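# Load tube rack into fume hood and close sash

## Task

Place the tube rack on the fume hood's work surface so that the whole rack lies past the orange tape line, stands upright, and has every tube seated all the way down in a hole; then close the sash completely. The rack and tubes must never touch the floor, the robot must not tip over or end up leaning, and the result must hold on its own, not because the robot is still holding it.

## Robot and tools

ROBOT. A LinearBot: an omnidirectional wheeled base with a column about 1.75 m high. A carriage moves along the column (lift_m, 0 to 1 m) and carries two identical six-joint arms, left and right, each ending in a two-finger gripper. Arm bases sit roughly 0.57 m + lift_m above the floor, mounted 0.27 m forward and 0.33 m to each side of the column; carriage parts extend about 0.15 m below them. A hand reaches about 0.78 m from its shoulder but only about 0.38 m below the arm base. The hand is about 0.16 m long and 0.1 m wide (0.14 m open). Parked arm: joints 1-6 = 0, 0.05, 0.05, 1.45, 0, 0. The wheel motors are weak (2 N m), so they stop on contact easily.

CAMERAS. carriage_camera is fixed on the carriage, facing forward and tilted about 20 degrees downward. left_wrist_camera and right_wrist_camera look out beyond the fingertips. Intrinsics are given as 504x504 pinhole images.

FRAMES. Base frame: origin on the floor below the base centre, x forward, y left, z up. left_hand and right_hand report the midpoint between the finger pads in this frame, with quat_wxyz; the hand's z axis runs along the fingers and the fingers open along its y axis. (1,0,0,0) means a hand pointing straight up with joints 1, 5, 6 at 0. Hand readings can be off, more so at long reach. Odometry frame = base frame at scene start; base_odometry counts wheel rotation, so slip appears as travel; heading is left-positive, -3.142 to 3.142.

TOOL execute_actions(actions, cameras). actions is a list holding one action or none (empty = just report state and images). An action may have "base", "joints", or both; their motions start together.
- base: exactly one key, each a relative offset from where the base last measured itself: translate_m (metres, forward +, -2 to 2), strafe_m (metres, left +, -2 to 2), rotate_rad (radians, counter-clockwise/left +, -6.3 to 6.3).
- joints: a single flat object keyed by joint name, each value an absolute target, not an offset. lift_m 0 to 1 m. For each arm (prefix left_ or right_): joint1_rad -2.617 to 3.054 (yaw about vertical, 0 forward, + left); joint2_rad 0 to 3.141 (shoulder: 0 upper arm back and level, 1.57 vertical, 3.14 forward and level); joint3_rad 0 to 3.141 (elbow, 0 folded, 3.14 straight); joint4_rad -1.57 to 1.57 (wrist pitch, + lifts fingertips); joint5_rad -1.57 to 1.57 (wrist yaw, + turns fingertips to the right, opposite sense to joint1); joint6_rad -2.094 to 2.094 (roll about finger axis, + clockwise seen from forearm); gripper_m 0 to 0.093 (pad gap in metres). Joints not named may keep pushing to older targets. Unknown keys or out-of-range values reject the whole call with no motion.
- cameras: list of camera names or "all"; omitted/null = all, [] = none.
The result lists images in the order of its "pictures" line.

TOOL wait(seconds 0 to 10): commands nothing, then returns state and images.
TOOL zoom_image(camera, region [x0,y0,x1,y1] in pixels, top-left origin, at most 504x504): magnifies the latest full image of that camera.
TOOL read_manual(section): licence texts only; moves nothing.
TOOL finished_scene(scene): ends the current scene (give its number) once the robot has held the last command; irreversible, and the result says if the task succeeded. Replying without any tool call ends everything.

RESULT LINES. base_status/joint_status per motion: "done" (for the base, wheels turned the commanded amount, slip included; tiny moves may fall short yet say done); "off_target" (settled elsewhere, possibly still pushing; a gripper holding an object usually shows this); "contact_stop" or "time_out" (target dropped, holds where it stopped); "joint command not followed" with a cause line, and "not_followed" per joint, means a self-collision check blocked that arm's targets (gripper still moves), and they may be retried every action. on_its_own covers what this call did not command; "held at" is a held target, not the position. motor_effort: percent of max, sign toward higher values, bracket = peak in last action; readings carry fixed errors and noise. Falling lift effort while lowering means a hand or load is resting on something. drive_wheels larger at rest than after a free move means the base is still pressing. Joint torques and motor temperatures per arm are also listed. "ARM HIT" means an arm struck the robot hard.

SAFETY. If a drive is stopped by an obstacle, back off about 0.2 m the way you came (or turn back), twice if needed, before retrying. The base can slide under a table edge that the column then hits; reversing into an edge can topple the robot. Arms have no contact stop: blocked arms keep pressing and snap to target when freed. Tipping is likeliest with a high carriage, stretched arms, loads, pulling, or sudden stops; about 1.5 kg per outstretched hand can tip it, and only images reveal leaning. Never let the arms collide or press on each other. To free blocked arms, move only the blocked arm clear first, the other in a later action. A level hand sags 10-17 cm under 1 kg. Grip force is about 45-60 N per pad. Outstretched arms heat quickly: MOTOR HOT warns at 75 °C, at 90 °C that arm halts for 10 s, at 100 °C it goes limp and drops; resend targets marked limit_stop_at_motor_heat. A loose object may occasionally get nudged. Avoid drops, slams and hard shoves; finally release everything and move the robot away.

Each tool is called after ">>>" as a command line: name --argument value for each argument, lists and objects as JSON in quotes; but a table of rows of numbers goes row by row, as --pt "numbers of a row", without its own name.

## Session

>>> execute_actions --actions '[]' --cameras '["carriage_camera"]'

Scene clock: 0.00 s.
Joint torques (N m, as the arm reports them, + toward a larger angle): no reading
Motor temperatures (°C, as the motors report them): left_arm=[23 27 27 28 20 23] | right_arm=[23 25 27 23 22 20]
base_odometry: x=+0.000 y=+0.000 heading=+0.000 (m, m, rad; odometry frame)
base_status: not commanded
joint_positions: lift_m=+0.301 left_joint1_rad=+0.022 left_joint2_rad=+0.049 left_joint3_rad=+0.028 left_joint4_rad=+1.433 left_joint5_rad=+0.039 left_joint6_rad=+0.032 left_gripper_m=+0.094 right_joint1_rad=-0.009 right_joint2_rad=+0.025 right_joint3_rad=+0.021 right_joint4_rad=+1.445 right_joint5_rad=+0.039 right_joint6_rad=-0.034 right_gripper_m=+0.094
joint_status: not commanded
motor_effort: lift_m=+16 drive_wheels=+3 (%)
left_hand: x=+0.2983 y=+0.3063 z=+1.3159 quat_wxyz=(+0.996, +0.020, +0.079, +0.025) (m; base frame)
right_hand: x=+0.2896 y=-0.3190 z=+1.3150 quat_wxyz=(+0.997, +0.019, +0.065, -0.022) (m; base frame)
pictures: carriage_camera
Images, in order (width x height): carriage_camera 504x504.

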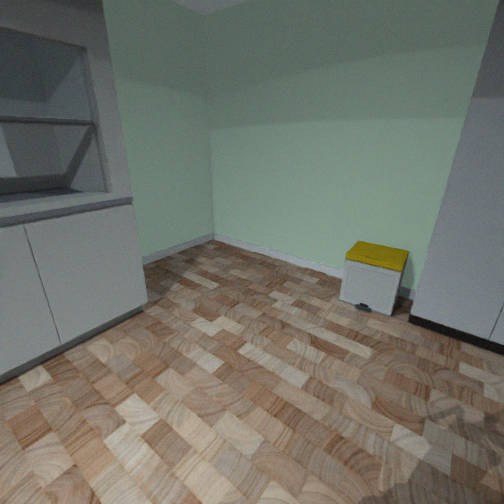

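>>> execute_actions --actions '[{"base": {"rotate_rad": 1.1}}]' --cameras '["carriage_camera"]'

>>> execute_actions --actions '[{"base": {"rotate_rad": 1.38}}]' --cameras '["carriage_camera"]'

Scene clock: 6.67 s.
Joint torques (N m, as the arm reports them, + toward a larger angle): left_arm=[ 0.35  4.79  7.66 -0.2  -0.04  0.03] | right_arm=[-0.26  4.71  6.64 -0.21  0.07 -0.09]
Motor temperatures (°C, as the motors report them): left_arm=[23 27 27 28 20 23] | right_arm=[23 25 28 23 22 20]
base_odometry: x=+0.000 y=+0.000 heading=+1.099 (m, m, rad; odometry frame)
base_status: done
joint_positions: lift_m=+0.301 left_joint1_rad=+0.022 left_joint2_rad=+0.049 left_joint3_rad=+0.028 left_joint4_rad=+1.433 left_joint5_rad=+0.039 left_joint6_rad=+0.032 left_gripper_m=+0.094 right_joint1_rad=-0.009 right_joint2_rad=+0.025 right_joint3_rad=+0.021 right_joint4_rad=+1.445 right_joint5_rad=+0.039 right_joint6_rad=-0.034 right_gripper_m=+0.094
joint_status: not commanded
motor_effort: lift_m=+15(16) drive_wheels=+9(32) (%)
left_hand: x=+0.2983 y=+0.3063 z=+1.3159 quat_wxyz=(+0.996, +0.020, +0.079, +0.025) (m; base frame)
right_hand: x=+0.2896 y=-0.3190 z=+1.3150 quat_wxyz=(+0.997, +0.019, +0.065, -0.022) (m; base frame)
pictures: carriage_camera
Images, in order (width x height): carriage_camera 504x504.

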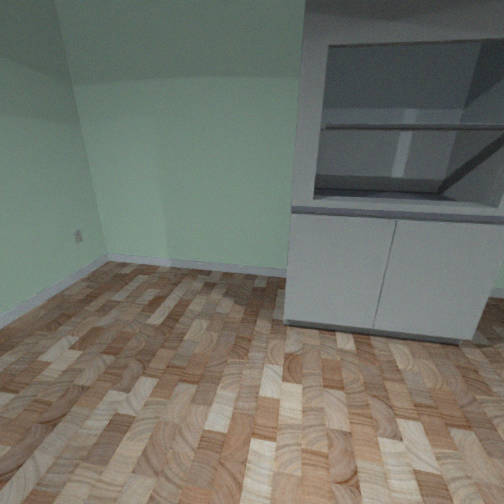

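Scene clock: 9.60 s.
Joint torques (N m, as the arm reports them, + toward a larger angle): left_arm=[ 0.36  4.67  7.69 -0.2  -0.04  0.03] | right_arm=[-0.13  4.49  6.66 -0.23  0.07 -0.06]
Motor temperatures (°C, as the motors report them): left_arm=[23 27 27 28 20 23] | right_arm=[23 25 28 23 22 20]
base_odometry: x=+0.000 y=+0.000 heading=+2.479 (m, m, rad; odometry frame)
base_status: done
joint_positions: lift_m=+0.301 left_joint1_rad=+0.022 left_joint2_rad=+0.049 left_joint3_rad=+0.028 left_joint4_rad=+1.433 left_joint5_rad=+0.039 left_joint6_rad=+0.032 left_gripper_m=+0.094 right_joint1_rad=-0.009 right_joint2_rad=+0.025 right_joint3_rad=+0.021 right_joint4_rad=+1.445 right_joint5_rad=+0.039 right_joint6_rad=-0.034 right_gripper_m=+0.094
joint_status: not commanded
motor_effort: lift_m=+15(16) drive_wheels=+9(31) (%)
left_hand: x=+0.2983 y=+0.3063 z=+1.3159 quat_wxyz=(+0.996, +0.020, +0.079, +0.025) (m; base frame)
right_hand: x=+0.2896 y=-0.3190 z=+1.3150 quat_wxyz=(+0.997, +0.019, +0.065, -0.022) (m; base frame)
pictures: carriage_camera
Images, in order (width x height): carriage_camera 504x504.

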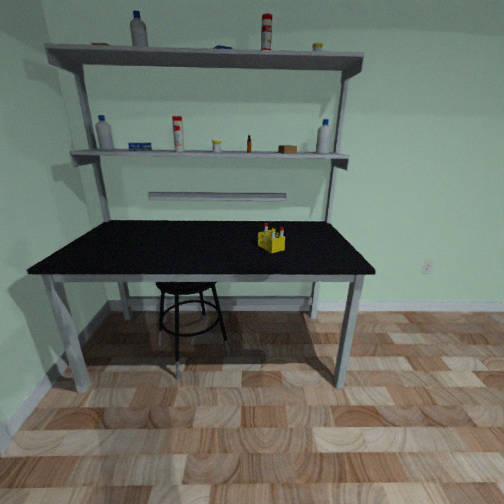

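>>> zoom_image --camera "carriage_camera" --region '[235, 210, 315, 270]'

Region (235, 210, 315, 270) of carriage_camera's 504x504 image, scaled by 6.300, with more detail than that image has; it fills the top 378 rows of this view, and the rest is white.

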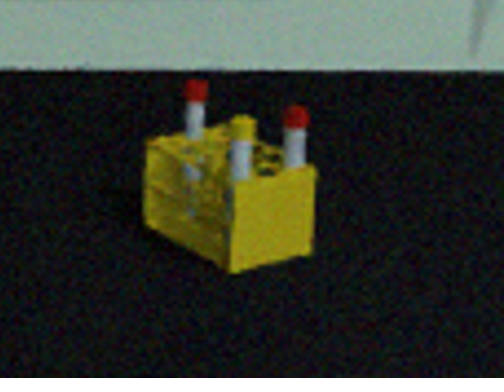

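>>> execute_actions --actions '[{"base": {"rotate_rad": 0.57}, "joints": {"lift_m": 0.05, "right_joint1_rad": 0, "right_joint2_rad": 1.8, "right_joint3_rad": 0.85, "right_joint4_rad": 0.964, "right_joint5_rad": 0, "right_joint6_rad": 0}}]' --cameras '[]'

>>> execute_actions --actions '[{"base": {"strafe_m": -0.6}}]' --cameras '["carriage_camera", "right_wrist_camera"]'

Scene clock: 23.93 s.
Joint torques (N m, as the arm reports them, + toward a larger angle): left_arm=[ 0.36  4.79  7.66 -0.21 -0.04  0.04] | right_arm=[  0.01 -10.28   7.96   2.16   0.06  -0.07]
Motor temperatures (°C, as the motors report them): left_arm=[23 27 28 28 20 23] | right_arm=[23 26 29 23 22 20]
base_odometry: x=+0.000 y=+0.000 heading=+3.048 (m, m, rad; odometry frame)
base_status: done
joint_positions: lift_m=+0.050 left_joint1_rad=+0.022 left_joint2_rad=+0.049 left_joint3_rad=+0.028 left_joint4_rad=+1.433 left_joint5_rad=+0.038 left_joint6_rad=+0.032 left_gripper_m=+0.094 right_joint1_rad=-0.003 right_joint2_rad=+1.795 right_joint3_rad=+0.841 right_joint4_rad=+0.950 right_joint5_rad=+0.004 right_joint6_rad=-0.003 right_gripper_m=+0.094
joint_status: all done
motor_effort: lift_m=+14(14) drive_wheels=+9(34) (%)
left_hand: x=+0.2983 y=+0.3064 z=+1.0648 quat_wxyz=(+0.996, +0.019, +0.079, +0.025) (m; base frame)
right_hand: x=+0.7719 y=-0.3142 z=+0.8458 quat_wxyz=(+0.706, +0.001, +0.708, -0.004) (m; base frame)
pictures: none
No camera images: the call's "cameras" was empty. Leave "cameras" out to get every camera's image.

Scene clock: 27.43 s.
Joint torques (N m, as the arm reports them, + toward a larger angle): left_arm=[ 0.39  4.79  7.63 -0.22 -0.04  0.04] | right_arm=[ -0.16 -10.07   8.19   2.08   0.04   0.  ]
Motor temperatures (°C, as the motors report them): left_arm=[23 27 28 27 20 23] | right_arm=[23 27 30 25 22 20]
base_odometry: x=+0.055 y=+0.598 heading=+3.049 (m, m, rad; odometry frame)
base_status: done
joint_positions: lift_m=+0.050 left_joint1_rad=+0.022 left_joint2_rad=+0.049 left_joint3_rad=+0.028 left_joint4_rad=+1.433 left_joint5_rad=+0.038 left_joint6_rad=+0.032 left_gripper_m=+0.094 right_joint1_rad=-0.003 right_joint2_rad=+1.795 right_joint3_rad=+0.841 right_joint4_rad=+0.952 right_joint5_rad=+0.004 right_joint6_rad=-0.003 right_gripper_m=+0.094
joint_status: not commanded
motor_effort: lift_m=+14(14) drive_wheels=-5(37) (%)
left_hand: x=+0.2983 y=+0.3064 z=+1.0648 quat_wxyz=(+0.996, +0.019, +0.079, +0.025) (m; base frame)
right_hand: x=+0.7719 y=-0.3142 z=+0.8463 quat_wxyz=(+0.706, +0.001, +0.708, -0.004) (m; base frame)
pictures: carriage_camera, right_wrist_camera
Images, in order (width x height): carriage_camera 504x504, right_wrist_camera 504x504.

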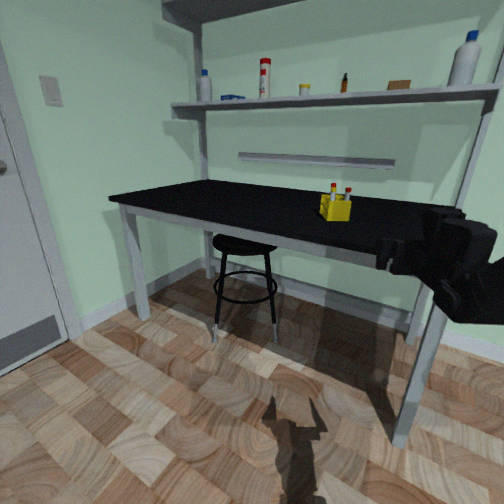

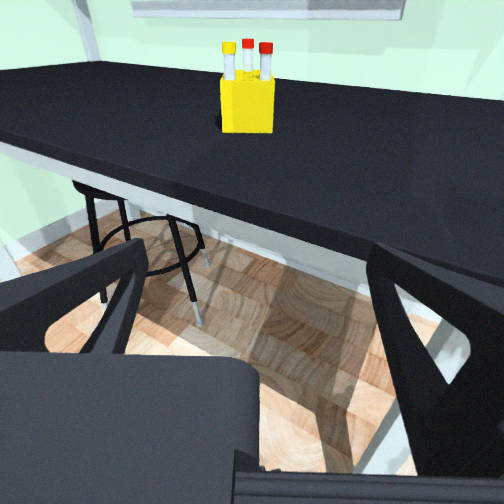

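>>> execute_actions --actions '[{"base": {"translate_m": 0.3}}]' --cameras '["carriage_camera", "right_wrist_camera"]'

Scene clock: 34.97 s.
Joint torques (N m, as the arm reports them, + toward a larger angle): left_arm=[ 0.36  4.79  7.66 -0.21 -0.04  0.03] | right_arm=[  0.   -10.29   8.27   2.06   0.04  -0.06]
Motor temperatures (°C, as the motors report them): left_arm=[23 27 29 27 20 23] | right_arm=[23 29 31 28 22 20]
base_odometry: x=-0.243 y=+0.626 heading=+3.048 (m, m, rad; odometry frame)
base_status: done
joint_positions: lift_m=+0.050 left_joint1_rad=+0.022 left_joint2_rad=+0.049 left_joint3_rad=+0.028 left_joint4_rad=+1.434 left_joint5_rad=+0.038 left_joint6_rad=+0.032 left_gripper_m=+0.094 right_joint1_rad=-0.002 right_joint2_rad=+1.795 right_joint3_rad=+0.841 right_joint4_rad=+0.955 right_joint5_rad=+0.004 right_joint6_rad=-0.003 right_gripper_m=+0.094
joint_status: not commanded
motor_effort: lift_m=+14(14) drive_wheels=-6(30) (%)
left_hand: x=+0.2983 y=+0.3064 z=+1.0648 quat_wxyz=(+0.996, +0.019, +0.079, +0.025) (m; base frame)
right_hand: x=+0.7719 y=-0.3139 z=+0.8470 quat_wxyz=(+0.707, +0.001, +0.707, -0.003) (m; base frame)
pictures: carriage_camera, right_wrist_camera
Images, in order (width x height): carriage_camera 504x504, right_wrist_camera 504x504.

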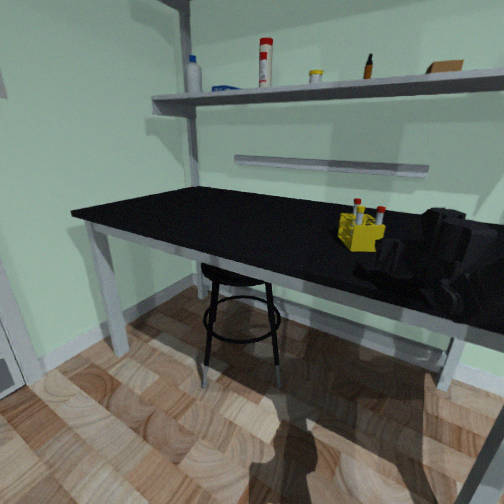

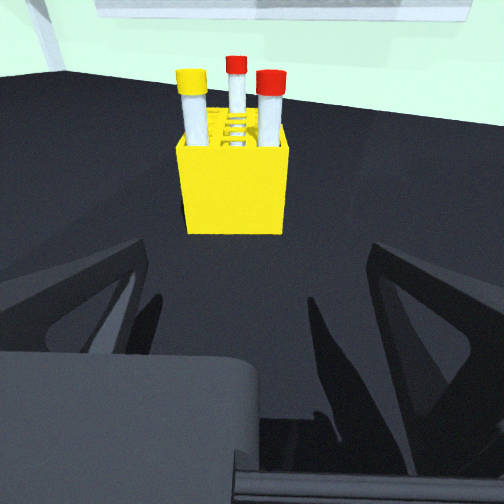

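>>> execute_actions --actions '[{"base": {"strafe_m": 0.02}, "joints": {"lift_m": 0.038}}]' --cameras '[]'

>>> execute_actions --actions '[{"base": {"translate_m": 0.095}}]' --cameras '["right_wrist_camera"]'

Scene clock: 41.00 s.
Joint torques (N m, as the arm reports them, + toward a larger angle): left_arm=[ 0.36  4.78  7.71 -0.23 -0.07  0.03] | right_arm=[  0.   -10.43   7.84   2.     0.02  -0.02]
Motor temperatures (°C, as the motors report them): left_arm=[23 27 29 27 20 23] | right_arm=[23 30 31 29 22 20]
base_odometry: x=-0.246 y=+0.606 heading=+3.048 (m, m, rad; odometry frame)
base_status: done
joint_positions: lift_m=+0.038 left_joint1_rad=+0.022 left_joint2_rad=+0.049 left_joint3_rad=+0.028 left_joint4_rad=+1.433 left_joint5_rad=+0.039 left_joint6_rad=+0.032 left_gripper_m=+0.094 right_joint1_rad=-0.002 right_joint2_rad=+1.798 right_joint3_rad=+0.841 right_joint4_rad=+0.962 right_joint5_rad=+0.003 right_joint6_rad=-0.003 right_gripper_m=+0.094
joint_status: all done
motor_effort: lift_m=+14(15) drive_wheels=-5(24) (%)
left_hand: x=+0.2983 y=+0.3063 z=+1.0528 quat_wxyz=(+0.996, +0.020, +0.079, +0.025) (m; base frame)
right_hand: x=+0.7722 y=-0.3136 z=+0.8352 quat_wxyz=(+0.709, +0.001, +0.705, -0.003) (m; base frame)
pictures: none
No camera images: the call's "cameras" was empty. Leave "cameras" out to get every camera's image.

Scene clock: 42.63 s.
Joint torques (N m, as the arm reports them, + toward a larger angle): left_arm=[ 0.35  4.75  7.74 -0.16 -0.05  0.04] | right_arm=[ -0.02 -10.49   8.12   2.02   0.04  -0.02]
Motor temperatures (°C, as the motors report them): left_arm=[23 27 29 27 20 23] | right_arm=[23 30 31 30 22 20]
base_odometry: x=-0.340 y=+0.614 heading=+3.048 (m, m, rad; odometry frame)
base_status: done
joint_positions: lift_m=+0.038 left_joint1_rad=+0.022 left_joint2_rad=+0.049 left_joint3_rad=+0.028 left_joint4_rad=+1.433 left_joint5_rad=+0.039 left_joint6_rad=+0.032 left_gripper_m=+0.094 right_joint1_rad=-0.002 right_joint2_rad=+1.798 right_joint3_rad=+0.841 right_joint4_rad=+0.962 right_joint5_rad=+0.003 right_joint6_rad=-0.003 right_gripper_m=+0.094
joint_status: not commanded
motor_effort: lift_m=+14(14) drive_wheels=-5(29) (%)
left_hand: x=+0.2983 y=+0.3063 z=+1.0528 quat_wxyz=(+0.996, +0.020, +0.079, +0.025) (m; base frame)
right_hand: x=+0.7722 y=-0.3136 z=+0.8352 quat_wxyz=(+0.709, +0.001, +0.705, -0.003) (m; base frame)
pictures: right_wrist_camera
Images, in order (width x height): right_wrist_camera 504x504.

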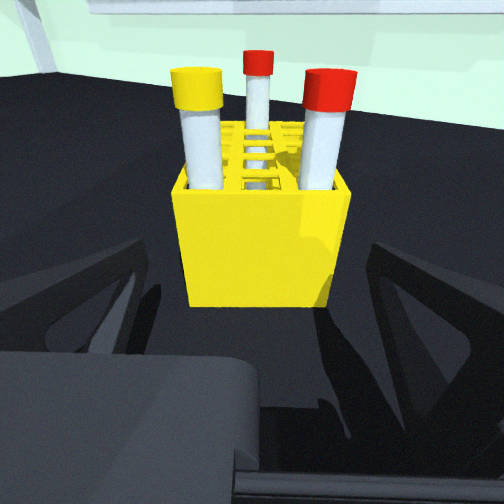

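>>> execute_actions --actions '[{"base": {"translate_m": 0.077}}]' --cameras '["right_wrist_camera"]'

Scene clock: 47.43 s.
Joint torques (N m, as the arm reports them, + toward a larger angle): left_arm=[ 0.36  4.8   7.59 -0.19 -0.05  0.03] | right_arm=[ -0.08 -10.34   7.93   2.04   0.05  -0.03]
Motor temperatures (°C, as the motors report them): left_arm=[23 27 29 27 20 23] | right_arm=[23 31 32 30 22 20]
base_odometry: x=-0.417 y=+0.621 heading=+3.049 (m, m, rad; odometry frame)
base_status: done
joint_positions: lift_m=+0.038 left_joint1_rad=+0.022 left_joint2_rad=+0.049 left_joint3_rad=+0.028 left_joint4_rad=+1.434 left_joint5_rad=+0.039 left_joint6_rad=+0.032 left_gripper_m=+0.094 right_joint1_rad=-0.002 right_joint2_rad=+1.798 right_joint3_rad=+0.841 right_joint4_rad=+0.962 right_joint5_rad=+0.003 right_joint6_rad=-0.003 right_gripper_m=+0.094
joint_status: not commanded
motor_effort: lift_m=+14(14) drive_wheels=-5(35) (%)
left_hand: x=+0.2983 y=+0.3063 z=+1.0528 quat_wxyz=(+0.996, +0.020, +0.079, +0.025) (m; base frame)
right_hand: x=+0.7722 y=-0.3136 z=+0.8352 quat_wxyz=(+0.709, +0.001, +0.705, -0.003) (m; base frame)
pictures: right_wrist_camera
Images, in order (width x height): right_wrist_camera 504x504.

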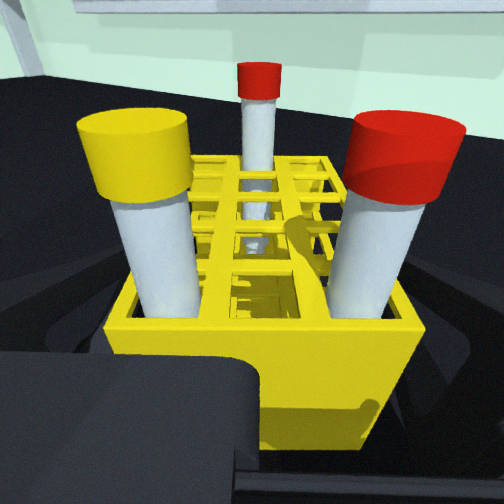

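>>> execute_actions --actions '[{"joints": {"right_gripper_m": 0.04}}]' --cameras '[]'

>>> execute_actions --actions '[{"joints": {"lift_m": 0.11}}]' --cameras '["carriage_camera", "right_wrist_camera"]'

Scene clock: 50.03 s.
Joint torques (N m, as the arm reports them, + toward a larger angle): left_arm=[ 0.36  4.77  7.66 -0.22 -0.05  0.03] | right_arm=[ -0.05 -10.53   8.09   2.05   0.04  -0.02]
Motor temperatures (°C, as the motors report them): left_arm=[23 27 29 27 20 23] | right_arm=[23 32 32 31 22 20]
base_odometry: x=-0.417 y=+0.621 heading=+3.049 (m, m, rad; odometry frame)
base_status: not commanded
joint_positions: lift_m=+0.038 left_joint1_rad=+0.022 left_joint2_rad=+0.049 left_joint3_rad=+0.028 left_joint4_rad=+1.434 left_joint5_rad=+0.039 left_joint6_rad=+0.032 left_gripper_m=+0.094 right_joint1_rad=-0.002 right_joint2_rad=+1.798 right_joint3_rad=+0.841 right_joint4_rad=+0.962 right_joint5_rad=+0.004 right_joint6_rad=-0.003 right_gripper_m=+0.080
joint_status: right_gripper_m off_target (ended at +0.080, target +0.040)
motor_effort: lift_m=+14(14) drive_wheels=-5(5) (%)
left_hand: x=+0.2983 y=+0.3063 z=+1.0528 quat_wxyz=(+0.996, +0.020, +0.079, +0.025) (m; base frame)
right_hand: x=+0.7722 y=-0.3137 z=+0.8352 quat_wxyz=(+0.709, +0.001, +0.705, -0.003) (m; base frame)
pictures: none
No camera images: the call's "cameras" was empty. Leave "cameras" out to get every camera's image.

Scene clock: 50.90 s.
Joint torques (N m, as the arm reports them, + toward a larger angle): left_arm=[ 0.36  4.74  7.67 -0.2  -0.05  0.03] | right_arm=[ -0.12 -10.66   7.94   2.17   0.1   -0.05]
Motor temperatures (°C, as the motors report them): left_arm=[23 27 29 27 20 23] | right_arm=[23 32 32 31 22 20]
base_odometry: x=-0.417 y=+0.621 heading=+3.049 (m, m, rad; odometry frame)
base_status: not commanded
joint_positions: lift_m=+0.110 left_joint1_rad=+0.022 left_joint2_rad=+0.049 left_joint3_rad=+0.028 left_joint4_rad=+1.434 left_joint5_rad=+0.039 left_joint6_rad=+0.032 left_gripper_m=+0.094 right_joint1_rad=-0.002 right_joint2_rad=+1.801 right_joint3_rad=+0.841 right_joint4_rad=+0.948 right_joint5_rad=+0.003 right_joint6_rad=-0.003 right_gripper_m=+0.080
joint_status: all done
motor_effort: lift_m=+17(20) drive_wheels=+4(5) (%)
left_hand: x=+0.2983 y=+0.3063 z=+1.1244 quat_wxyz=(+0.996, +0.020, +0.079, +0.025) (m; base frame)
right_hand: x=+0.7725 y=-0.3136 z=+0.9018 quat_wxyz=(+0.703, +0.001, +0.711, -0.003) (m; base frame)
pictures: carriage_camera, right_wrist_camera
Images, in order (width x height): carriage_camera 504x504, right_wrist_camera 504x504.

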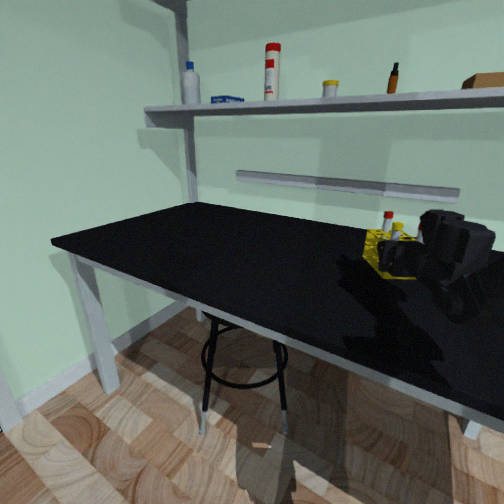

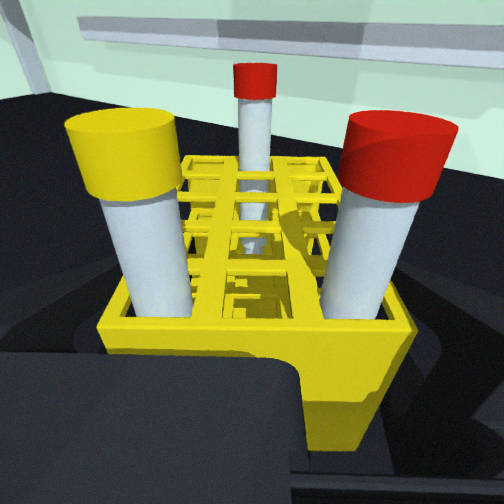

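>>> execute_actions --actions '[{"base": {"translate_m": -1.0}, "joints": {"lift_m": 0.3}}]' --cameras '[]'

>>> execute_actions --actions '[{"base": {"rotate_rad": -2.141}}]' --cameras '["carriage_camera", "right_wrist_camera"]'

Scene clock: 62.00 s.
Joint torques (N m, as the arm reports them, + toward a larger angle): left_arm=[ 0.37  4.79  7.66 -0.19 -0.04  0.03] | right_arm=[ -0.08 -11.29   8.14   2.24   0.05  -0.06]
Motor temperatures (°C, as the motors report them): left_arm=[23 27 30 27 20 23] | right_arm=[23 34 33 33 22 20]
base_odometry: x=+0.579 y=+0.529 heading=+3.049 (m, m, rad; odometry frame)
base_status: done
joint_positions: lift_m=+0.300 left_joint1_rad=+0.022 left_joint2_rad=+0.049 left_joint3_rad=+0.028 left_joint4_rad=+1.432 left_joint5_rad=+0.038 left_joint6_rad=+0.032 left_gripper_m=+0.094 right_joint1_rad=-0.002 right_joint2_rad=+1.805 right_joint3_rad=+0.841 right_joint4_rad=+0.945 right_joint5_rad=+0.002 right_joint6_rad=-0.003 right_gripper_m=+0.080
joint_status: all done
motor_effort: lift_m=+17(21) drive_wheels=-2(49) (%)
left_hand: x=+0.2985 y=+0.3064 z=+1.3144 quat_wxyz=(+0.996, +0.019, +0.080, +0.025) (m; base frame)
right_hand: x=+0.7728 y=-0.3134 z=+1.0892 quat_wxyz=(+0.700, +0.000, +0.714, -0.002) (m; base frame)
pictures: none
No camera images: the call's "cameras" was empty. Leave "cameras" out to get every camera's image.

Scene clock: 65.57 s.
Joint torques (N m, as the arm reports them, + toward a larger angle): left_arm=[ 0.39  4.78  7.63 -0.21 -0.04  0.04] | right_arm=[  0.39 -11.17   7.98   2.18   0.03  -0.04]
Motor temperatures (°C, as the motors report them): left_arm=[23 27 30 27 20 23] | right_arm=[23 34 33 33 22 20]
base_odometry: x=+0.579 y=+0.529 heading=+0.908 (m, m, rad; odometry frame)
base_status: done
joint_positions: lift_m=+0.300 left_joint1_rad=+0.022 left_joint2_rad=+0.049 left_joint3_rad=+0.028 left_joint4_rad=+1.432 left_joint5_rad=+0.038 left_joint6_rad=+0.032 left_gripper_m=+0.094 right_joint1_rad=-0.006 right_joint2_rad=+1.805 right_joint3_rad=+0.841 right_joint4_rad=+0.945 right_joint5_rad=+0.003 right_joint6_rad=-0.003 right_gripper_m=+0.080
joint_status: not commanded
motor_effort: lift_m=+17(17) drive_wheels=+8(38) (%)
left_hand: x=+0.2986 y=+0.3064 z=+1.3144 quat_wxyz=(+0.996, +0.019, +0.080, +0.025) (m; base frame)
right_hand: x=+0.7728 y=-0.3155 z=+1.0892 quat_wxyz=(+0.700, +0.002, +0.714, -0.004) (m; base frame)
pictures: carriage_camera, right_wrist_camera
Images, in order (width x height): carriage_camera 504x504, right_wrist_camera 504x504.

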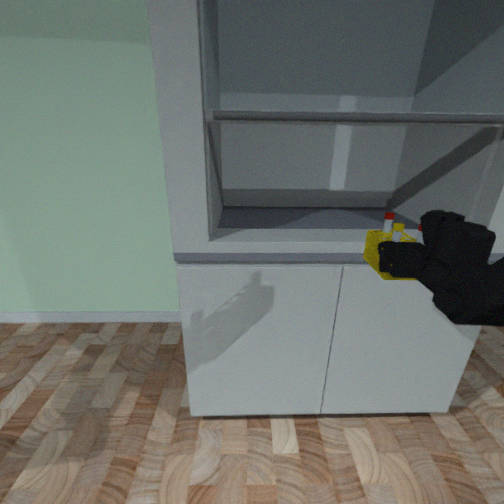

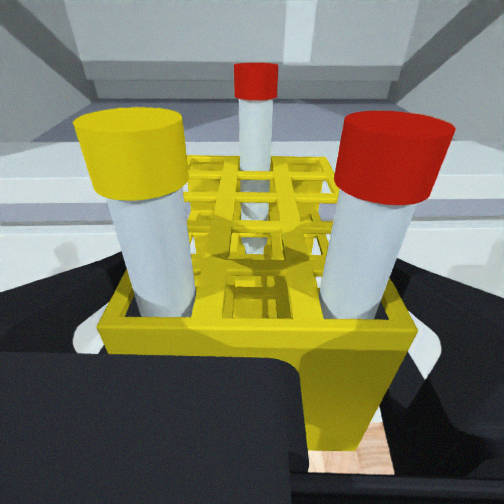

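>>> execute_actions --actions '[{"joints": {"lift_m": 0.36, "right_joint2_rad": 2.15, "right_joint3_rad": 1.17, "right_joint4_rad": 1.025}}]' --cameras '[]'

>>> execute_actions --actions '[{"base": {"translate_m": 0.4}, "joints": {"lift_m": 0.41, "right_joint2_rad": 2.5, "right_joint3_rad": 1.49, "right_joint4_rad": 1.075}}]' --cameras '["carriage_camera", "right_wrist_camera"]'

Scene clock: 72.00 s.
Joint torques (N m, as the arm reports them, + toward a larger angle): left_arm=[ 0.36  4.77  7.66 -0.2  -0.04  0.04] | right_arm=[  0.41 -14.83   8.92   2.33   0.07  -0.08]
Motor temperatures (°C, as the motors report them): left_arm=[23 27 30 27 20 23] | right_arm=[23 35 34 34 22 20]
base_odometry: x=+0.579 y=+0.529 heading=+0.908 (m, m, rad; odometry frame)
base_status: not commanded
joint_positions: lift_m=+0.360 left_joint1_rad=+0.022 left_joint2_rad=+0.049 left_joint3_rad=+0.028 left_joint4_rad=+1.432 left_joint5_rad=+0.038 left_joint6_rad=+0.032 left_gripper_m=+0.094 right_joint1_rad=-0.006 right_joint2_rad=+2.157 right_joint3_rad=+1.147 right_joint4_rad=+0.998 right_joint5_rad=+0.002 right_joint6_rad=-0.003 right_gripper_m=+0.080
joint_status: all done
motor_effort: lift_m=+17(19) drive_wheels=+10(10) (%)
left_hand: x=+0.2985 y=+0.3064 z=+1.3744 quat_wxyz=(+0.996, +0.019, +0.080, +0.025) (m; base frame)
right_hand: x=+0.8497 y=-0.3159 z=+1.1053 quat_wxyz=(+0.703, +0.002, +0.711, -0.004) (m; base frame)
pictures: none
No camera images: the call's "cameras" was empty. Leave "cameras" out to get every camera's image.

Scene clock: 74.93 s.
Joint torques (N m, as the arm reports them, + toward a larger angle): left_arm=[ 0.36  4.78  7.64 -0.21 -0.04  0.03] | right_arm=[  0.17 -18.05   9.28   2.33   0.01  -0.05]
Motor temperatures (°C, as the motors report them): left_arm=[23 27 30 26 20 23] | right_arm=[23 37 34 35 22 20]
base_odometry: x=+0.825 y=+0.844 heading=+0.908 (m, m, rad; odometry frame)
base_status: done
joint_positions: lift_m=+0.410 left_joint1_rad=+0.022 left_joint2_rad=+0.049 left_joint3_rad=+0.028 left_joint4_rad=+1.433 left_joint5_rad=+0.038 left_joint6_rad=+0.032 left_gripper_m=+0.094 right_joint1_rad=-0.004 right_joint2_rad=+2.515 right_joint3_rad=+1.463 right_joint4_rad=+1.047 right_joint5_rad=+0.002 right_joint6_rad=-0.003 right_gripper_m=+0.080
joint_status: all done
motor_effort: lift_m=+17(20) drive_wheels=-6(39) (%)
left_hand: x=+0.2983 y=+0.3064 z=+1.4244 quat_wxyz=(+0.996, +0.019, +0.079, +0.025) (m; base frame)
right_hand: x=+0.9100 y=-0.3152 z=+1.0845 quat_wxyz=(+0.705, +0.001, +0.709, -0.003) (m; base frame)
pictures: carriage_camera, right_wrist_camera
Images, in order (width x height): carriage_camera 504x504, right_wrist_camera 504x504.

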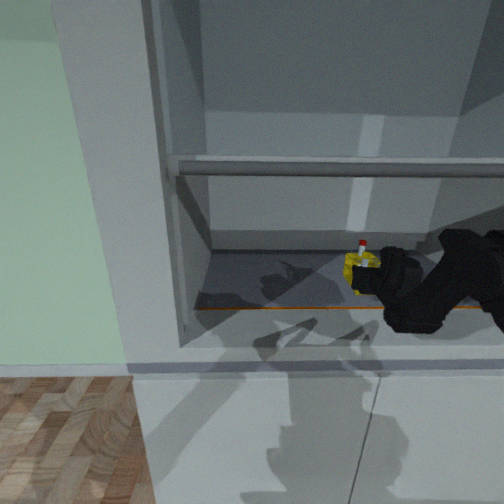

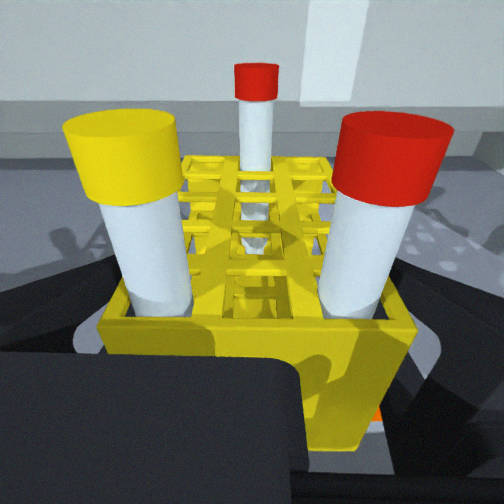

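>>> execute_actions --actions '[{"base": {"translate_m": 0.25}}]' --cameras '[]'

>>> execute_actions --actions '[{"joints": {"lift_m": 0.335, "right_joint4_rad": 1.09}}]' --cameras '["carriage_camera"]'

Scene clock: 81.30 s.
Joint torques (N m, as the arm reports them, + toward a larger angle): left_arm=[ 0.36  4.77  7.63 -0.2  -0.04  0.03] | right_arm=[  0.03 -18.11   8.98   2.32   0.06  -0.08]
Motor temperatures (°C, as the motors report them): left_arm=[23 27 30 26 20 23] | right_arm=[23 42 35 36 22 20]
base_odometry: x=+0.979 y=+1.041 heading=+0.907 (m, m, rad; odometry frame)
base_status: done
joint_positions: lift_m=+0.410 left_joint1_rad=+0.022 left_joint2_rad=+0.049 left_joint3_rad=+0.028 left_joint4_rad=+1.434 left_joint5_rad=+0.038 left_joint6_rad=+0.032 left_gripper_m=+0.094 right_joint1_rad=-0.004 right_joint2_rad=+2.515 right_joint3_rad=+1.463 right_joint4_rad=+1.047 right_joint5_rad=+0.002 right_joint6_rad=-0.003 right_gripper_m=+0.080
joint_status: not commanded
motor_effort: lift_m=+17(17) drive_wheels=-6(36) (%)
left_hand: x=+0.2983 y=+0.3064 z=+1.4244 quat_wxyz=(+0.996, +0.019, +0.079, +0.025) (m; base frame)
right_hand: x=+0.9100 y=-0.3150 z=+1.0845 quat_wxyz=(+0.705, +0.001, +0.709, -0.003) (m; base frame)
pictures: none
No camera images: the call's "cameras" was empty. Leave "cameras" out to get every camera's image.

Scene clock: 82.13 s.
Joint torques (N m, as the arm reports them, + toward a larger angle): left_arm=[ 0.35  4.85  7.64 -0.18 -0.04  0.03] | right_arm=[  0.28 -17.82   8.78   2.28   0.05  -0.05]
Motor temperatures (°C, as the motors report them): left_arm=[23 27 30 26 20 23] | right_arm=[23 42 35 36 22 20]
base_odometry: x=+0.979 y=+1.041 heading=+0.907 (m, m, rad; odometry frame)
base_status: not commanded
joint_positions: lift_m=+0.335 left_joint1_rad=+0.022 left_joint2_rad=+0.049 left_joint3_rad=+0.028 left_joint4_rad=+1.434 left_joint5_rad=+0.038 left_joint6_rad=+0.032 left_gripper_m=+0.094 right_joint1_rad=-0.004 right_joint2_rad=+2.510 right_joint3_rad=+1.467 right_joint4_rad=+1.062 right_joint5_rad=+0.002 right_joint6_rad=-0.003 right_gripper_m=+0.080
joint_status: all done
motor_effort: lift_m=+14(14) drive_wheels=-5(6) (%)
left_hand: x=+0.2983 y=+0.3064 z=+1.3498 quat_wxyz=(+0.996, +0.019, +0.079, +0.025) (m; base frame)
right_hand: x=+0.9108 y=-0.3150 z=+1.0184 quat_wxyz=(+0.714, +0.001, +0.701, -0.003) (m; base frame)
pictures: carriage_camera
Images, in order (width x height): carriage_camera 504x504.

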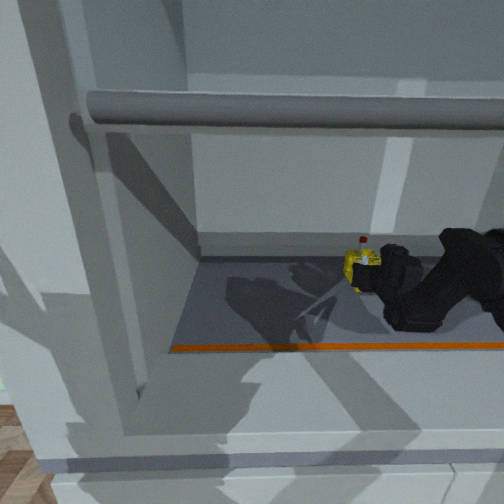

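>>> execute_actions --actions '[{"joints": {"lift_m": 0.318}}]' --cameras '[]'

Scene clock: 84.23 s.
Joint torques (N m, as the arm reports them, + toward a larger angle): left_arm=[ 0.36  4.74  7.73 -0.23 -0.04  0.04] | right_arm=[  0.06 -17.63   8.73   2.2    0.03  -0.05]
Motor temperatures (°C, as the motors report them): left_arm=[23 27 30 26 20 23] | right_arm=[23 44 35 36 22 20]
base_odometry: x=+0.979 y=+1.041 heading=+0.907 (m, m, rad; odometry frame)
base_status: not commanded
joint_positions: lift_m=+0.318 left_joint1_rad=+0.022 left_joint2_rad=+0.049 left_joint3_rad=+0.028 left_joint4_rad=+1.434 left_joint5_rad=+0.038 left_joint6_rad=+0.032 left_gripper_m=+0.094 right_joint1_rad=-0.004 right_joint2_rad=+2.508 right_joint3_rad=+1.467 right_joint4_rad=+1.073 right_joint5_rad=+0.002 right_joint6_rad=-0.004 right_gripper_m=+0.080
joint_status: all done
motor_effort: lift_m=+14(14) drive_wheels=+6(7) (%)
left_hand: x=+0.2983 y=+0.3064 z=+1.3328 quat_wxyz=(+0.996, +0.019, +0.079, +0.025) (m; base frame)
right_hand: x=+0.9108 y=-0.3148 z=+1.0052 quat_wxyz=(+0.718, +0.001, +0.696, -0.003) (m; base frame)
pictures: none
No camera images: the call's "cameras" was empty. Leave "cameras" out to get every camera's image.

>>> execute_actions --actions '[{"joints": {"lift_m": 0.311}}]' --cameras '[]'

Scene clock: 85.53 s.
Joint torques (N m, as the arm reports them, + toward a larger angle): left_arm=[ 0.36  4.76  7.62 -0.23 -0.04  0.03] | right_arm=[  0.13 -17.3    8.92   1.95   0.03  -0.01]
Motor temperatures (°C, as the motors report them): left_arm=[23 27 30 26 20 23] | right_arm=[23 44 35 36 22 20]
base_odometry: x=+0.979 y=+1.041 heading=+0.907 (m, m, rad; odometry frame)
base_status: not commanded
joint_positions: lift_m=+0.311 left_joint1_rad=+0.022 left_joint2_rad=+0.049 left_joint3_rad=+0.028 left_joint4_rad=+1.434 left_joint5_rad=+0.038 left_joint6_rad=+0.032 left_gripper_m=+0.094 right_joint1_rad=-0.004 right_joint2_rad=+2.505 right_joint3_rad=+1.467 right_joint4_rad=+1.092 right_joint5_rad=+0.002 right_joint6_rad=-0.005 right_gripper_m=+0.080
joint_status: all done
motor_effort: lift_m=+13(14) drive_wheels=-4(6) (%)
left_hand: x=+0.2983 y=+0.3064 z=+1.3259 quat_wxyz=(+0.996, +0.019, +0.079, +0.025) (m; base frame)
right_hand: x=+0.9106 y=-0.3148 z=+1.0051 quat_wxyz=(+0.726, +0.000, +0.688, -0.004) (m; base frame)
pictures: none
No camera images: the call's "cameras" was empty. Leave "cameras" out to get every camera's image.

>>> execute_actions --actions '[{"joints": {"right_gripper_m": 0.093}}]' --cameras '[]'

>>> execute_actions --actions '[{"joints": {"lift_m": 0.37}}]' --cameras '["right_wrist_camera"]'

Scene clock: 89.30 s.
Joint torques (N m, as the arm reports them, + toward a larger angle): left_arm=[ 0.37  4.79  7.66 -0.22 -0.04  0.03] | right_arm=[  0.1  -17.23   8.72   2.01   0.03  -0.03]
Motor temperatures (°C, as the motors report them): left_arm=[23 27 30 26 20 23] | right_arm=[23 46 35 36 22 20]
base_odometry: x=+0.979 y=+1.041 heading=+0.907 (m, m, rad; odometry frame)
base_status: not commanded
joint_positions: lift_m=+0.311 left_joint1_rad=+0.022 left_joint2_rad=+0.049 left_joint3_rad=+0.028 left_joint4_rad=+1.434 left_joint5_rad=+0.038 left_joint6_rad=+0.032 left_gripper_m=+0.094 right_joint1_rad=-0.004 right_joint2_rad=+2.505 right_joint3_rad=+1.467 right_joint4_rad=+1.092 right_joint5_rad=+0.002 right_joint6_rad=-0.005 right_gripper_m=+0.093
joint_status: all done
motor_effort: lift_m=+13(13) drive_wheels=+5(5) (%)
left_hand: x=+0.2983 y=+0.3064 z=+1.3259 quat_wxyz=(+0.996, +0.019, +0.079, +0.025) (m; base frame)
right_hand: x=+0.9106 y=-0.3148 z=+1.0051 quat_wxyz=(+0.726, +0.000, +0.688, -0.004) (m; base frame)
pictures: none
No camera images: the call's "cameras" was empty. Leave "cameras" out to get every camera's image.

Scene clock: 90.07 s.
Joint torques (N m, as the arm reports them, + toward a larger angle): left_arm=[ 0.37  4.86  7.69 -0.22 -0.04  0.04] | right_arm=[  0.05 -16.52   8.64   1.9    0.05  -0.05]
Motor temperatures (°C, as the motors report them): left_arm=[23 27 30 26 20 23] | right_arm=[23 46 35 36 22 20]
base_odometry: x=+0.979 y=+1.041 heading=+0.907 (m, m, rad; odometry frame)
base_status: not commanded
joint_positions: lift_m=+0.370 left_joint1_rad=+0.022 left_joint2_rad=+0.049 left_joint3_rad=+0.028 left_joint4_rad=+1.434 left_joint5_rad=+0.038 left_joint6_rad=+0.032 left_gripper_m=+0.094 right_joint1_rad=-0.004 right_joint2_rad=+2.497 right_joint3_rad=+1.469 right_joint4_rad=+1.094 right_joint5_rad=+0.002 right_joint6_rad=-0.005 right_gripper_m=+0.093
joint_status: all done
motor_effort: lift_m=+17(20) drive_wheels=+5(5) (%)
left_hand: x=+0.2983 y=+0.3064 z=+1.3845 quat_wxyz=(+0.996, +0.019, +0.079, +0.025) (m; base frame)
right_hand: x=+0.9110 y=-0.3148 z=+1.0704 quat_wxyz=(+0.730, +0.000, +0.683, -0.004) (m; base frame)
pictures: right_wrist_camera
Images, in order (width x height): right_wrist_camera 504x504.

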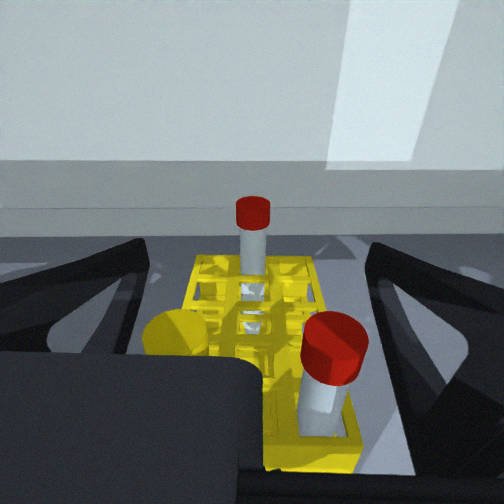

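>>> execute_actions --actions '[{"base": {"translate_m": -0.5}}]' --cameras '[]'

>>> execute_actions --actions '[{"base": {"strafe_m": -0.32}, "joints": {"lift_m": 0.63, "left_joint1_rad": 0, "left_joint2_rad": 1.62, "left_joint3_rad": 1.32, "left_joint4_rad": -0.3, "left_joint5_rad": 0, "left_joint6_rad": 0, "right_joint2_rad": 1.66, "right_joint3_rad": 1.39, "right_joint4_rad": -0.3}}]' --cameras '["carriage_camera"]'

Scene clock: 96.47 s.
Joint torques (N m, as the arm reports them, + toward a larger angle): left_arm=[ 0.35  4.78  7.66 -0.22 -0.04  0.03] | right_arm=[ -0.21 -16.43   8.66   1.95   0.07  -0.02]
Motor temperatures (°C, as the motors report them): left_arm=[23 27 30 26 20 23] | right_arm=[23 48 36 36 22 20]
base_odometry: x=+0.671 y=+0.647 heading=+0.907 (m, m, rad; odometry frame)
base_status: done
joint_positions: lift_m=+0.370 left_joint1_rad=+0.022 left_joint2_rad=+0.049 left_joint3_rad=+0.028 left_joint4_rad=+1.433 left_joint5_rad=+0.038 left_joint6_rad=+0.032 left_gripper_m=+0.094 right_joint1_rad=-0.001 right_joint2_rad=+2.497 right_joint3_rad=+1.469 right_joint4_rad=+1.094 right_joint5_rad=+0.002 right_joint6_rad=-0.005 right_gripper_m=+0.093
joint_status: not commanded
motor_effort: lift_m=+16(16) drive_wheels=-1(46) (%)
left_hand: x=+0.2983 y=+0.3064 z=+1.3844 quat_wxyz=(+0.996, +0.019, +0.079, +0.025) (m; base frame)
right_hand: x=+0.9110 y=-0.3131 z=+1.0702 quat_wxyz=(+0.730, -0.001, +0.683, -0.003) (m; base frame)
pictures: none
No camera images: the call's "cameras" was empty. Leave "cameras" out to get every camera's image.

Scene clock: 99.17 s.
Joint torques (N m, as the arm reports them, + toward a larger angle): left_arm=[-0.25 -8.42 11.1   2.24 -0.08 -0.02] | right_arm=[ -0.11 -11.33   8.53   1.75   0.05  -0.04]
Motor temperatures (°C, as the motors report them): left_arm=[23 27 31 27 20 23] | right_arm=[23 48 36 36 22 20]
base_odometry: x=+0.923 y=+0.450 heading=+0.907 (m, m, rad; odometry frame)
base_status: done
joint_positions: lift_m=+0.630 left_joint1_rad=+0.005 left_joint2_rad=+1.617 left_joint3_rad=+1.311 left_joint4_rad=-0.296 left_joint5_rad=+0.003 left_joint6_rad=+0.005 left_gripper_m=+0.094 right_joint1_rad=-0.001 right_joint2_rad=+1.666 right_joint3_rad=+1.393 right_joint4_rad=-0.285 right_joint5_rad=+0.002 right_joint6_rad=-0.005 right_gripper_m=+0.093
joint_status: all done
motor_effort: lift_m=+17(21) drive_wheels=-3(29) (%)
left_hand: x=+0.7433 y=+0.3140 z=+1.4424 quat_wxyz=(+0.466, +0.001, +0.885, +0.001) (m; base frame)
right_hand: x=+0.7625 y=-0.3129 z=+1.4585 quat_wxyz=(+0.485, -0.001, +0.874, -0.002) (m; base frame)
pictures: carriage_camera
Images, in order (width x height): carriage_camera 504x504.

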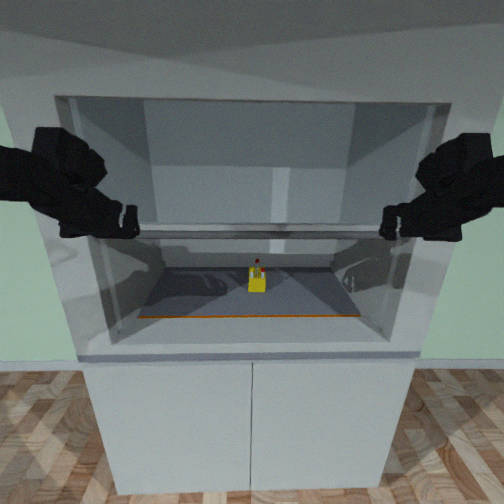

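>>> execute_actions --actions '[{"base": {"translate_m": 0.225}, "joints": {"lift_m": 0.6}}]'

Scene clock: 103.40 s.
Joint torques (N m, as the arm reports them, + toward a larger angle): left_arm=[-0.07 -8.49 11.05  2.32 -0.06 -0.02] | right_arm=[ -0.06 -10.67   8.58   1.87   0.05  -0.03]
Motor temperatures (°C, as the motors report them): left_arm=[23 28 31 28 20 23] | right_arm=[23 47 36 35 22 20]
base_odometry: x=+1.062 y=+0.627 heading=+0.906 (m, m, rad; odometry frame)
base_status: done
joint_positions: lift_m=+0.600 left_joint1_rad=+0.005 left_joint2_rad=+1.617 left_joint3_rad=+1.311 left_joint4_rad=-0.301 left_joint5_rad=+0.003 left_joint6_rad=+0.005 left_gripper_m=+0.094 right_joint1_rad=-0.001 right_joint2_rad=+1.661 right_joint3_rad=+1.393 right_joint4_rad=-0.298 right_joint5_rad=+0.002 right_joint6_rad=-0.005 right_gripper_m=+0.093
joint_status: all done
motor_effort: lift_m=+14(15) drive_wheels=-6(32) (%)
left_hand: x=+0.7427 y=+0.3140 z=+1.4114 quat_wxyz=(+0.464, +0.001, +0.886, +0.001) (m; base frame)
right_hand: x=+0.7601 y=-0.3129 z=+1.4285 quat_wxyz=(+0.481, -0.001, +0.877, -0.002) (m; base frame)
pictures: carriage_camera, left_wrist_camera, right_wrist_camera
Images, in order (width x height): carriage_camera 504x504, left_wrist_camera 504x504, right_wrist_camera 504x504.

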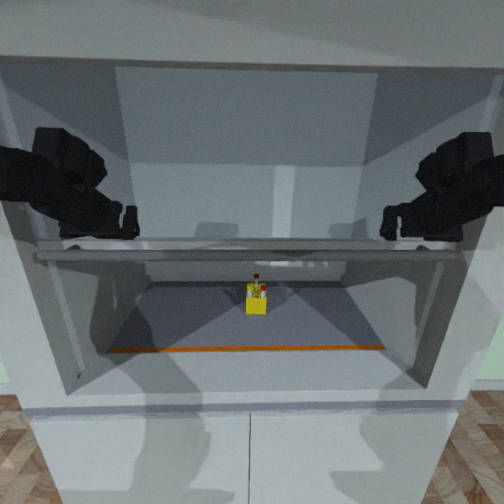

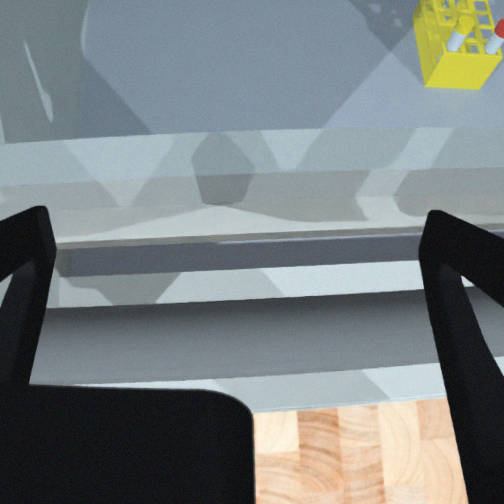

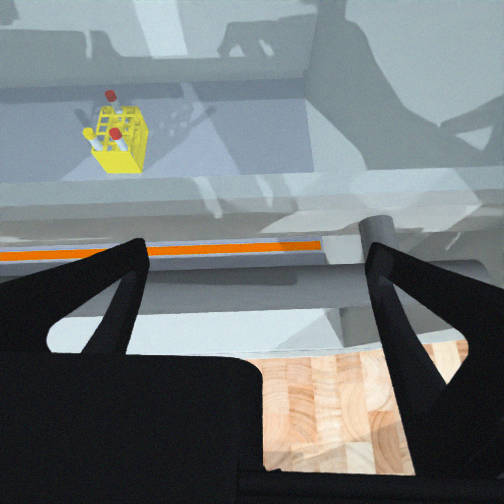

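>>> execute_actions --actions '[{"joints": {"lift_m": 0.585, "right_joint2_rad": 1.72, "right_joint3_rad": 1.44, "right_gripper_m": 0.05, "left_gripper_m": 0.05}}]' --cameras '[]'

>>> execute_actions --actions '[{"joints": {"lift_m": 0.48}}]'

Scene clock: 107.10 s.
Joint torques (N m, as the arm reports them, + toward a larger angle): left_arm=[-0.21 -8.63 11.    2.31 -0.06 -0.02] | right_arm=[ -0.16 -11.23  10.43   1.88   0.04  -0.02]
Motor temperatures (°C, as the motors report them): left_arm=[23 28 32 29 20 23] | right_arm=[23 46 36 35 22 20]
base_odometry: x=+1.062 y=+0.627 heading=+0.906 (m, m, rad; odometry frame)
base_status: not commanded
joint_positions: lift_m=+0.585 left_joint1_rad=+0.005 left_joint2_rad=+1.617 left_joint3_rad=+1.311 left_joint4_rad=-0.300 left_joint5_rad=+0.003 left_joint6_rad=+0.005 left_gripper_m=+0.050 right_joint1_rad=-0.001 right_joint2_rad=+1.718 right_joint3_rad=+1.420 right_joint4_rad=-0.298 right_joint5_rad=+0.002 right_joint6_rad=-0.005 right_gripper_m=+0.050
joint_status: all done
motor_effort: lift_m=+13(13) drive_wheels=-4(5) (%)
left_hand: x=+0.7428 y=+0.3140 z=+1.3966 quat_wxyz=(+0.464, +0.001, +0.886, +0.001) (m; base frame)
right_hand: x=+0.7707 y=-0.3129 z=+1.3976 quat_wxyz=(+0.468, -0.001, +0.884, -0.002) (m; base frame)
pictures: none
No camera images: the call's "cameras" was empty. Leave "cameras" out to get every camera's image.

Scene clock: 108.07 s.
Joint torques (N m, as the arm reports them, + toward a larger angle): left_arm=[-0.08 -3.62  6.28  0.49 -0.02 -0.06] | right_arm=[-0.04 -4.66  5.84  0.29  0.06 -0.04]
Motor temperatures (°C, as the motors report them): left_arm=[23 28 32 28 20 23] | right_arm=[23 46 36 35 22 20]
base_odometry: x=+1.062 y=+0.626 heading=+0.906 (m, m, rad; odometry frame)
base_status: not commanded
joint_positions: lift_m=+0.481 left_joint1_rad=+0.005 left_joint2_rad=+1.565 left_joint3_rad=+1.365 left_joint4_rad=-0.139 left_joint5_rad=+0.000 left_joint6_rad=+0.008 left_gripper_m=+0.050 right_joint1_rad=-0.001 right_joint2_rad=+1.654 right_joint3_rad=+1.478 right_joint4_rad=-0.128 right_joint5_rad=+0.003 right_joint6_rad=-0.002 right_gripper_m=+0.050
joint_status: all done
motor_effort: lift_m=+11(10) drive_wheels=+6(4) (%)
left_hand: x=+0.7591 y=+0.3148 z=+1.3774 quat_wxyz=(+0.578, +0.001, +0.816, +0.004) (m; base frame)
right_hand: x=+0.7850 y=-0.3131 z=+1.3907 quat_wxyz=(+0.592, +0.000, +0.806, -0.002) (m; base frame)
pictures: carriage_camera, left_wrist_camera, right_wrist_camera
Images, in order (width x height): carriage_camera 504x504, left_wrist_camera 504x504, right_wrist_camera 504x504.

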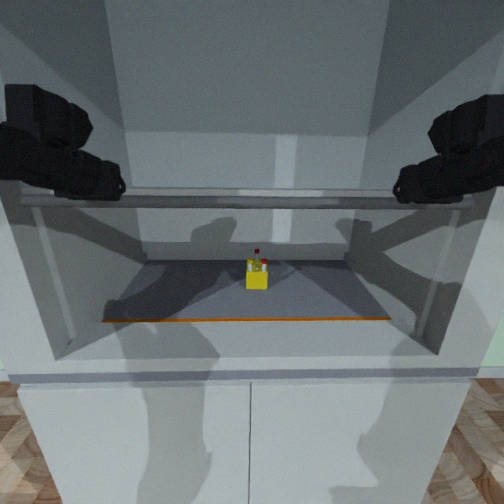

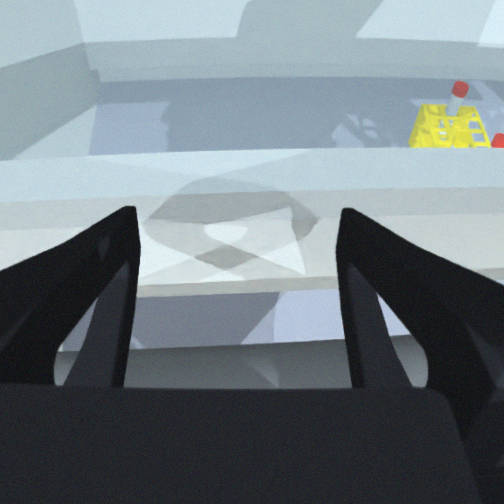

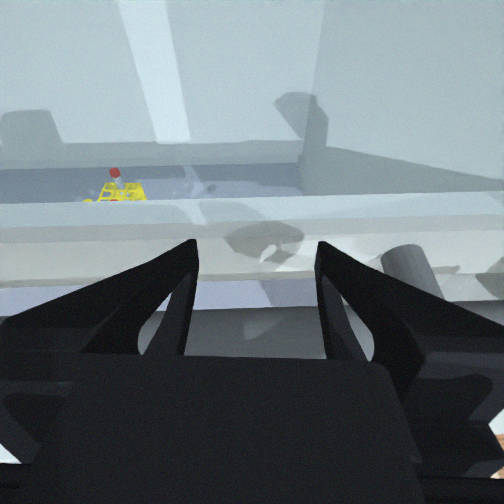

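>>> execute_actions --actions '[{"joints": {"lift_m": 0.30, "left_joint4_rad": -0.48, "right_joint4_rad": -0.48, "left_joint2_rad": 1.65, "left_joint3_rad": 1.35, "right_joint2_rad": 1.74, "right_joint3_rad": 1.46}}]' --cameras '["carriage_camera"]'

Scene clock: 112.53 s.
Joint torques (N m, as the arm reports them, + toward a larger angle): left_arm=[-0.09 -6.02  6.71  1.06 -0.02  0.06] | right_arm=[-0.07 -7.97  5.    0.72  0.03  0.01]
Motor temperatures (°C, as the motors report them): left_arm=[23 28 31 28 20 23] | right_arm=[23 43 36 34 22 20]
base_odometry: x=+1.062 y=+0.627 heading=+0.906 (m, m, rad; odometry frame)
base_status: not commanded
joint_positions: lift_m=+0.300 left_joint1_rad=+0.005 left_joint2_rad=+1.617 left_joint3_rad=+1.389 left_joint4_rad=-0.382 left_joint5_rad=+0.000 left_joint6_rad=-0.003 left_gripper_m=+0.050 right_joint1_rad=-0.001 right_joint2_rad=+1.705 right_joint3_rad=+1.506 right_joint4_rad=-0.366 right_joint5_rad=+0.003 right_joint6_rad=-0.010 right_gripper_m=+0.050
joint_status: left_joint4_rad off_target (ended at -0.382, target -0.480); right_joint4_rad off_target (ended at -0.365, target -0.480); the others done
motor_effort: lift_m=+12(13) drive_wheels=+5(6) (%)
left_hand: x=+0.7426 y=+0.3146 z=+1.1307 quat_wxyz=(+0.462, -0.003, +0.887, +0.000) (m; base frame)
right_hand: x=+0.7719 y=-0.3131 z=+1.1452 quat_wxyz=(+0.482, -0.003, +0.876, -0.004) (m; base frame)
pictures: carriage_camera
Images, in order (width x height): carriage_camera 504x504.

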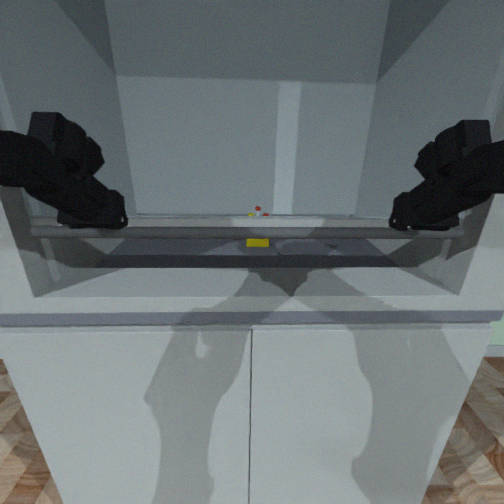

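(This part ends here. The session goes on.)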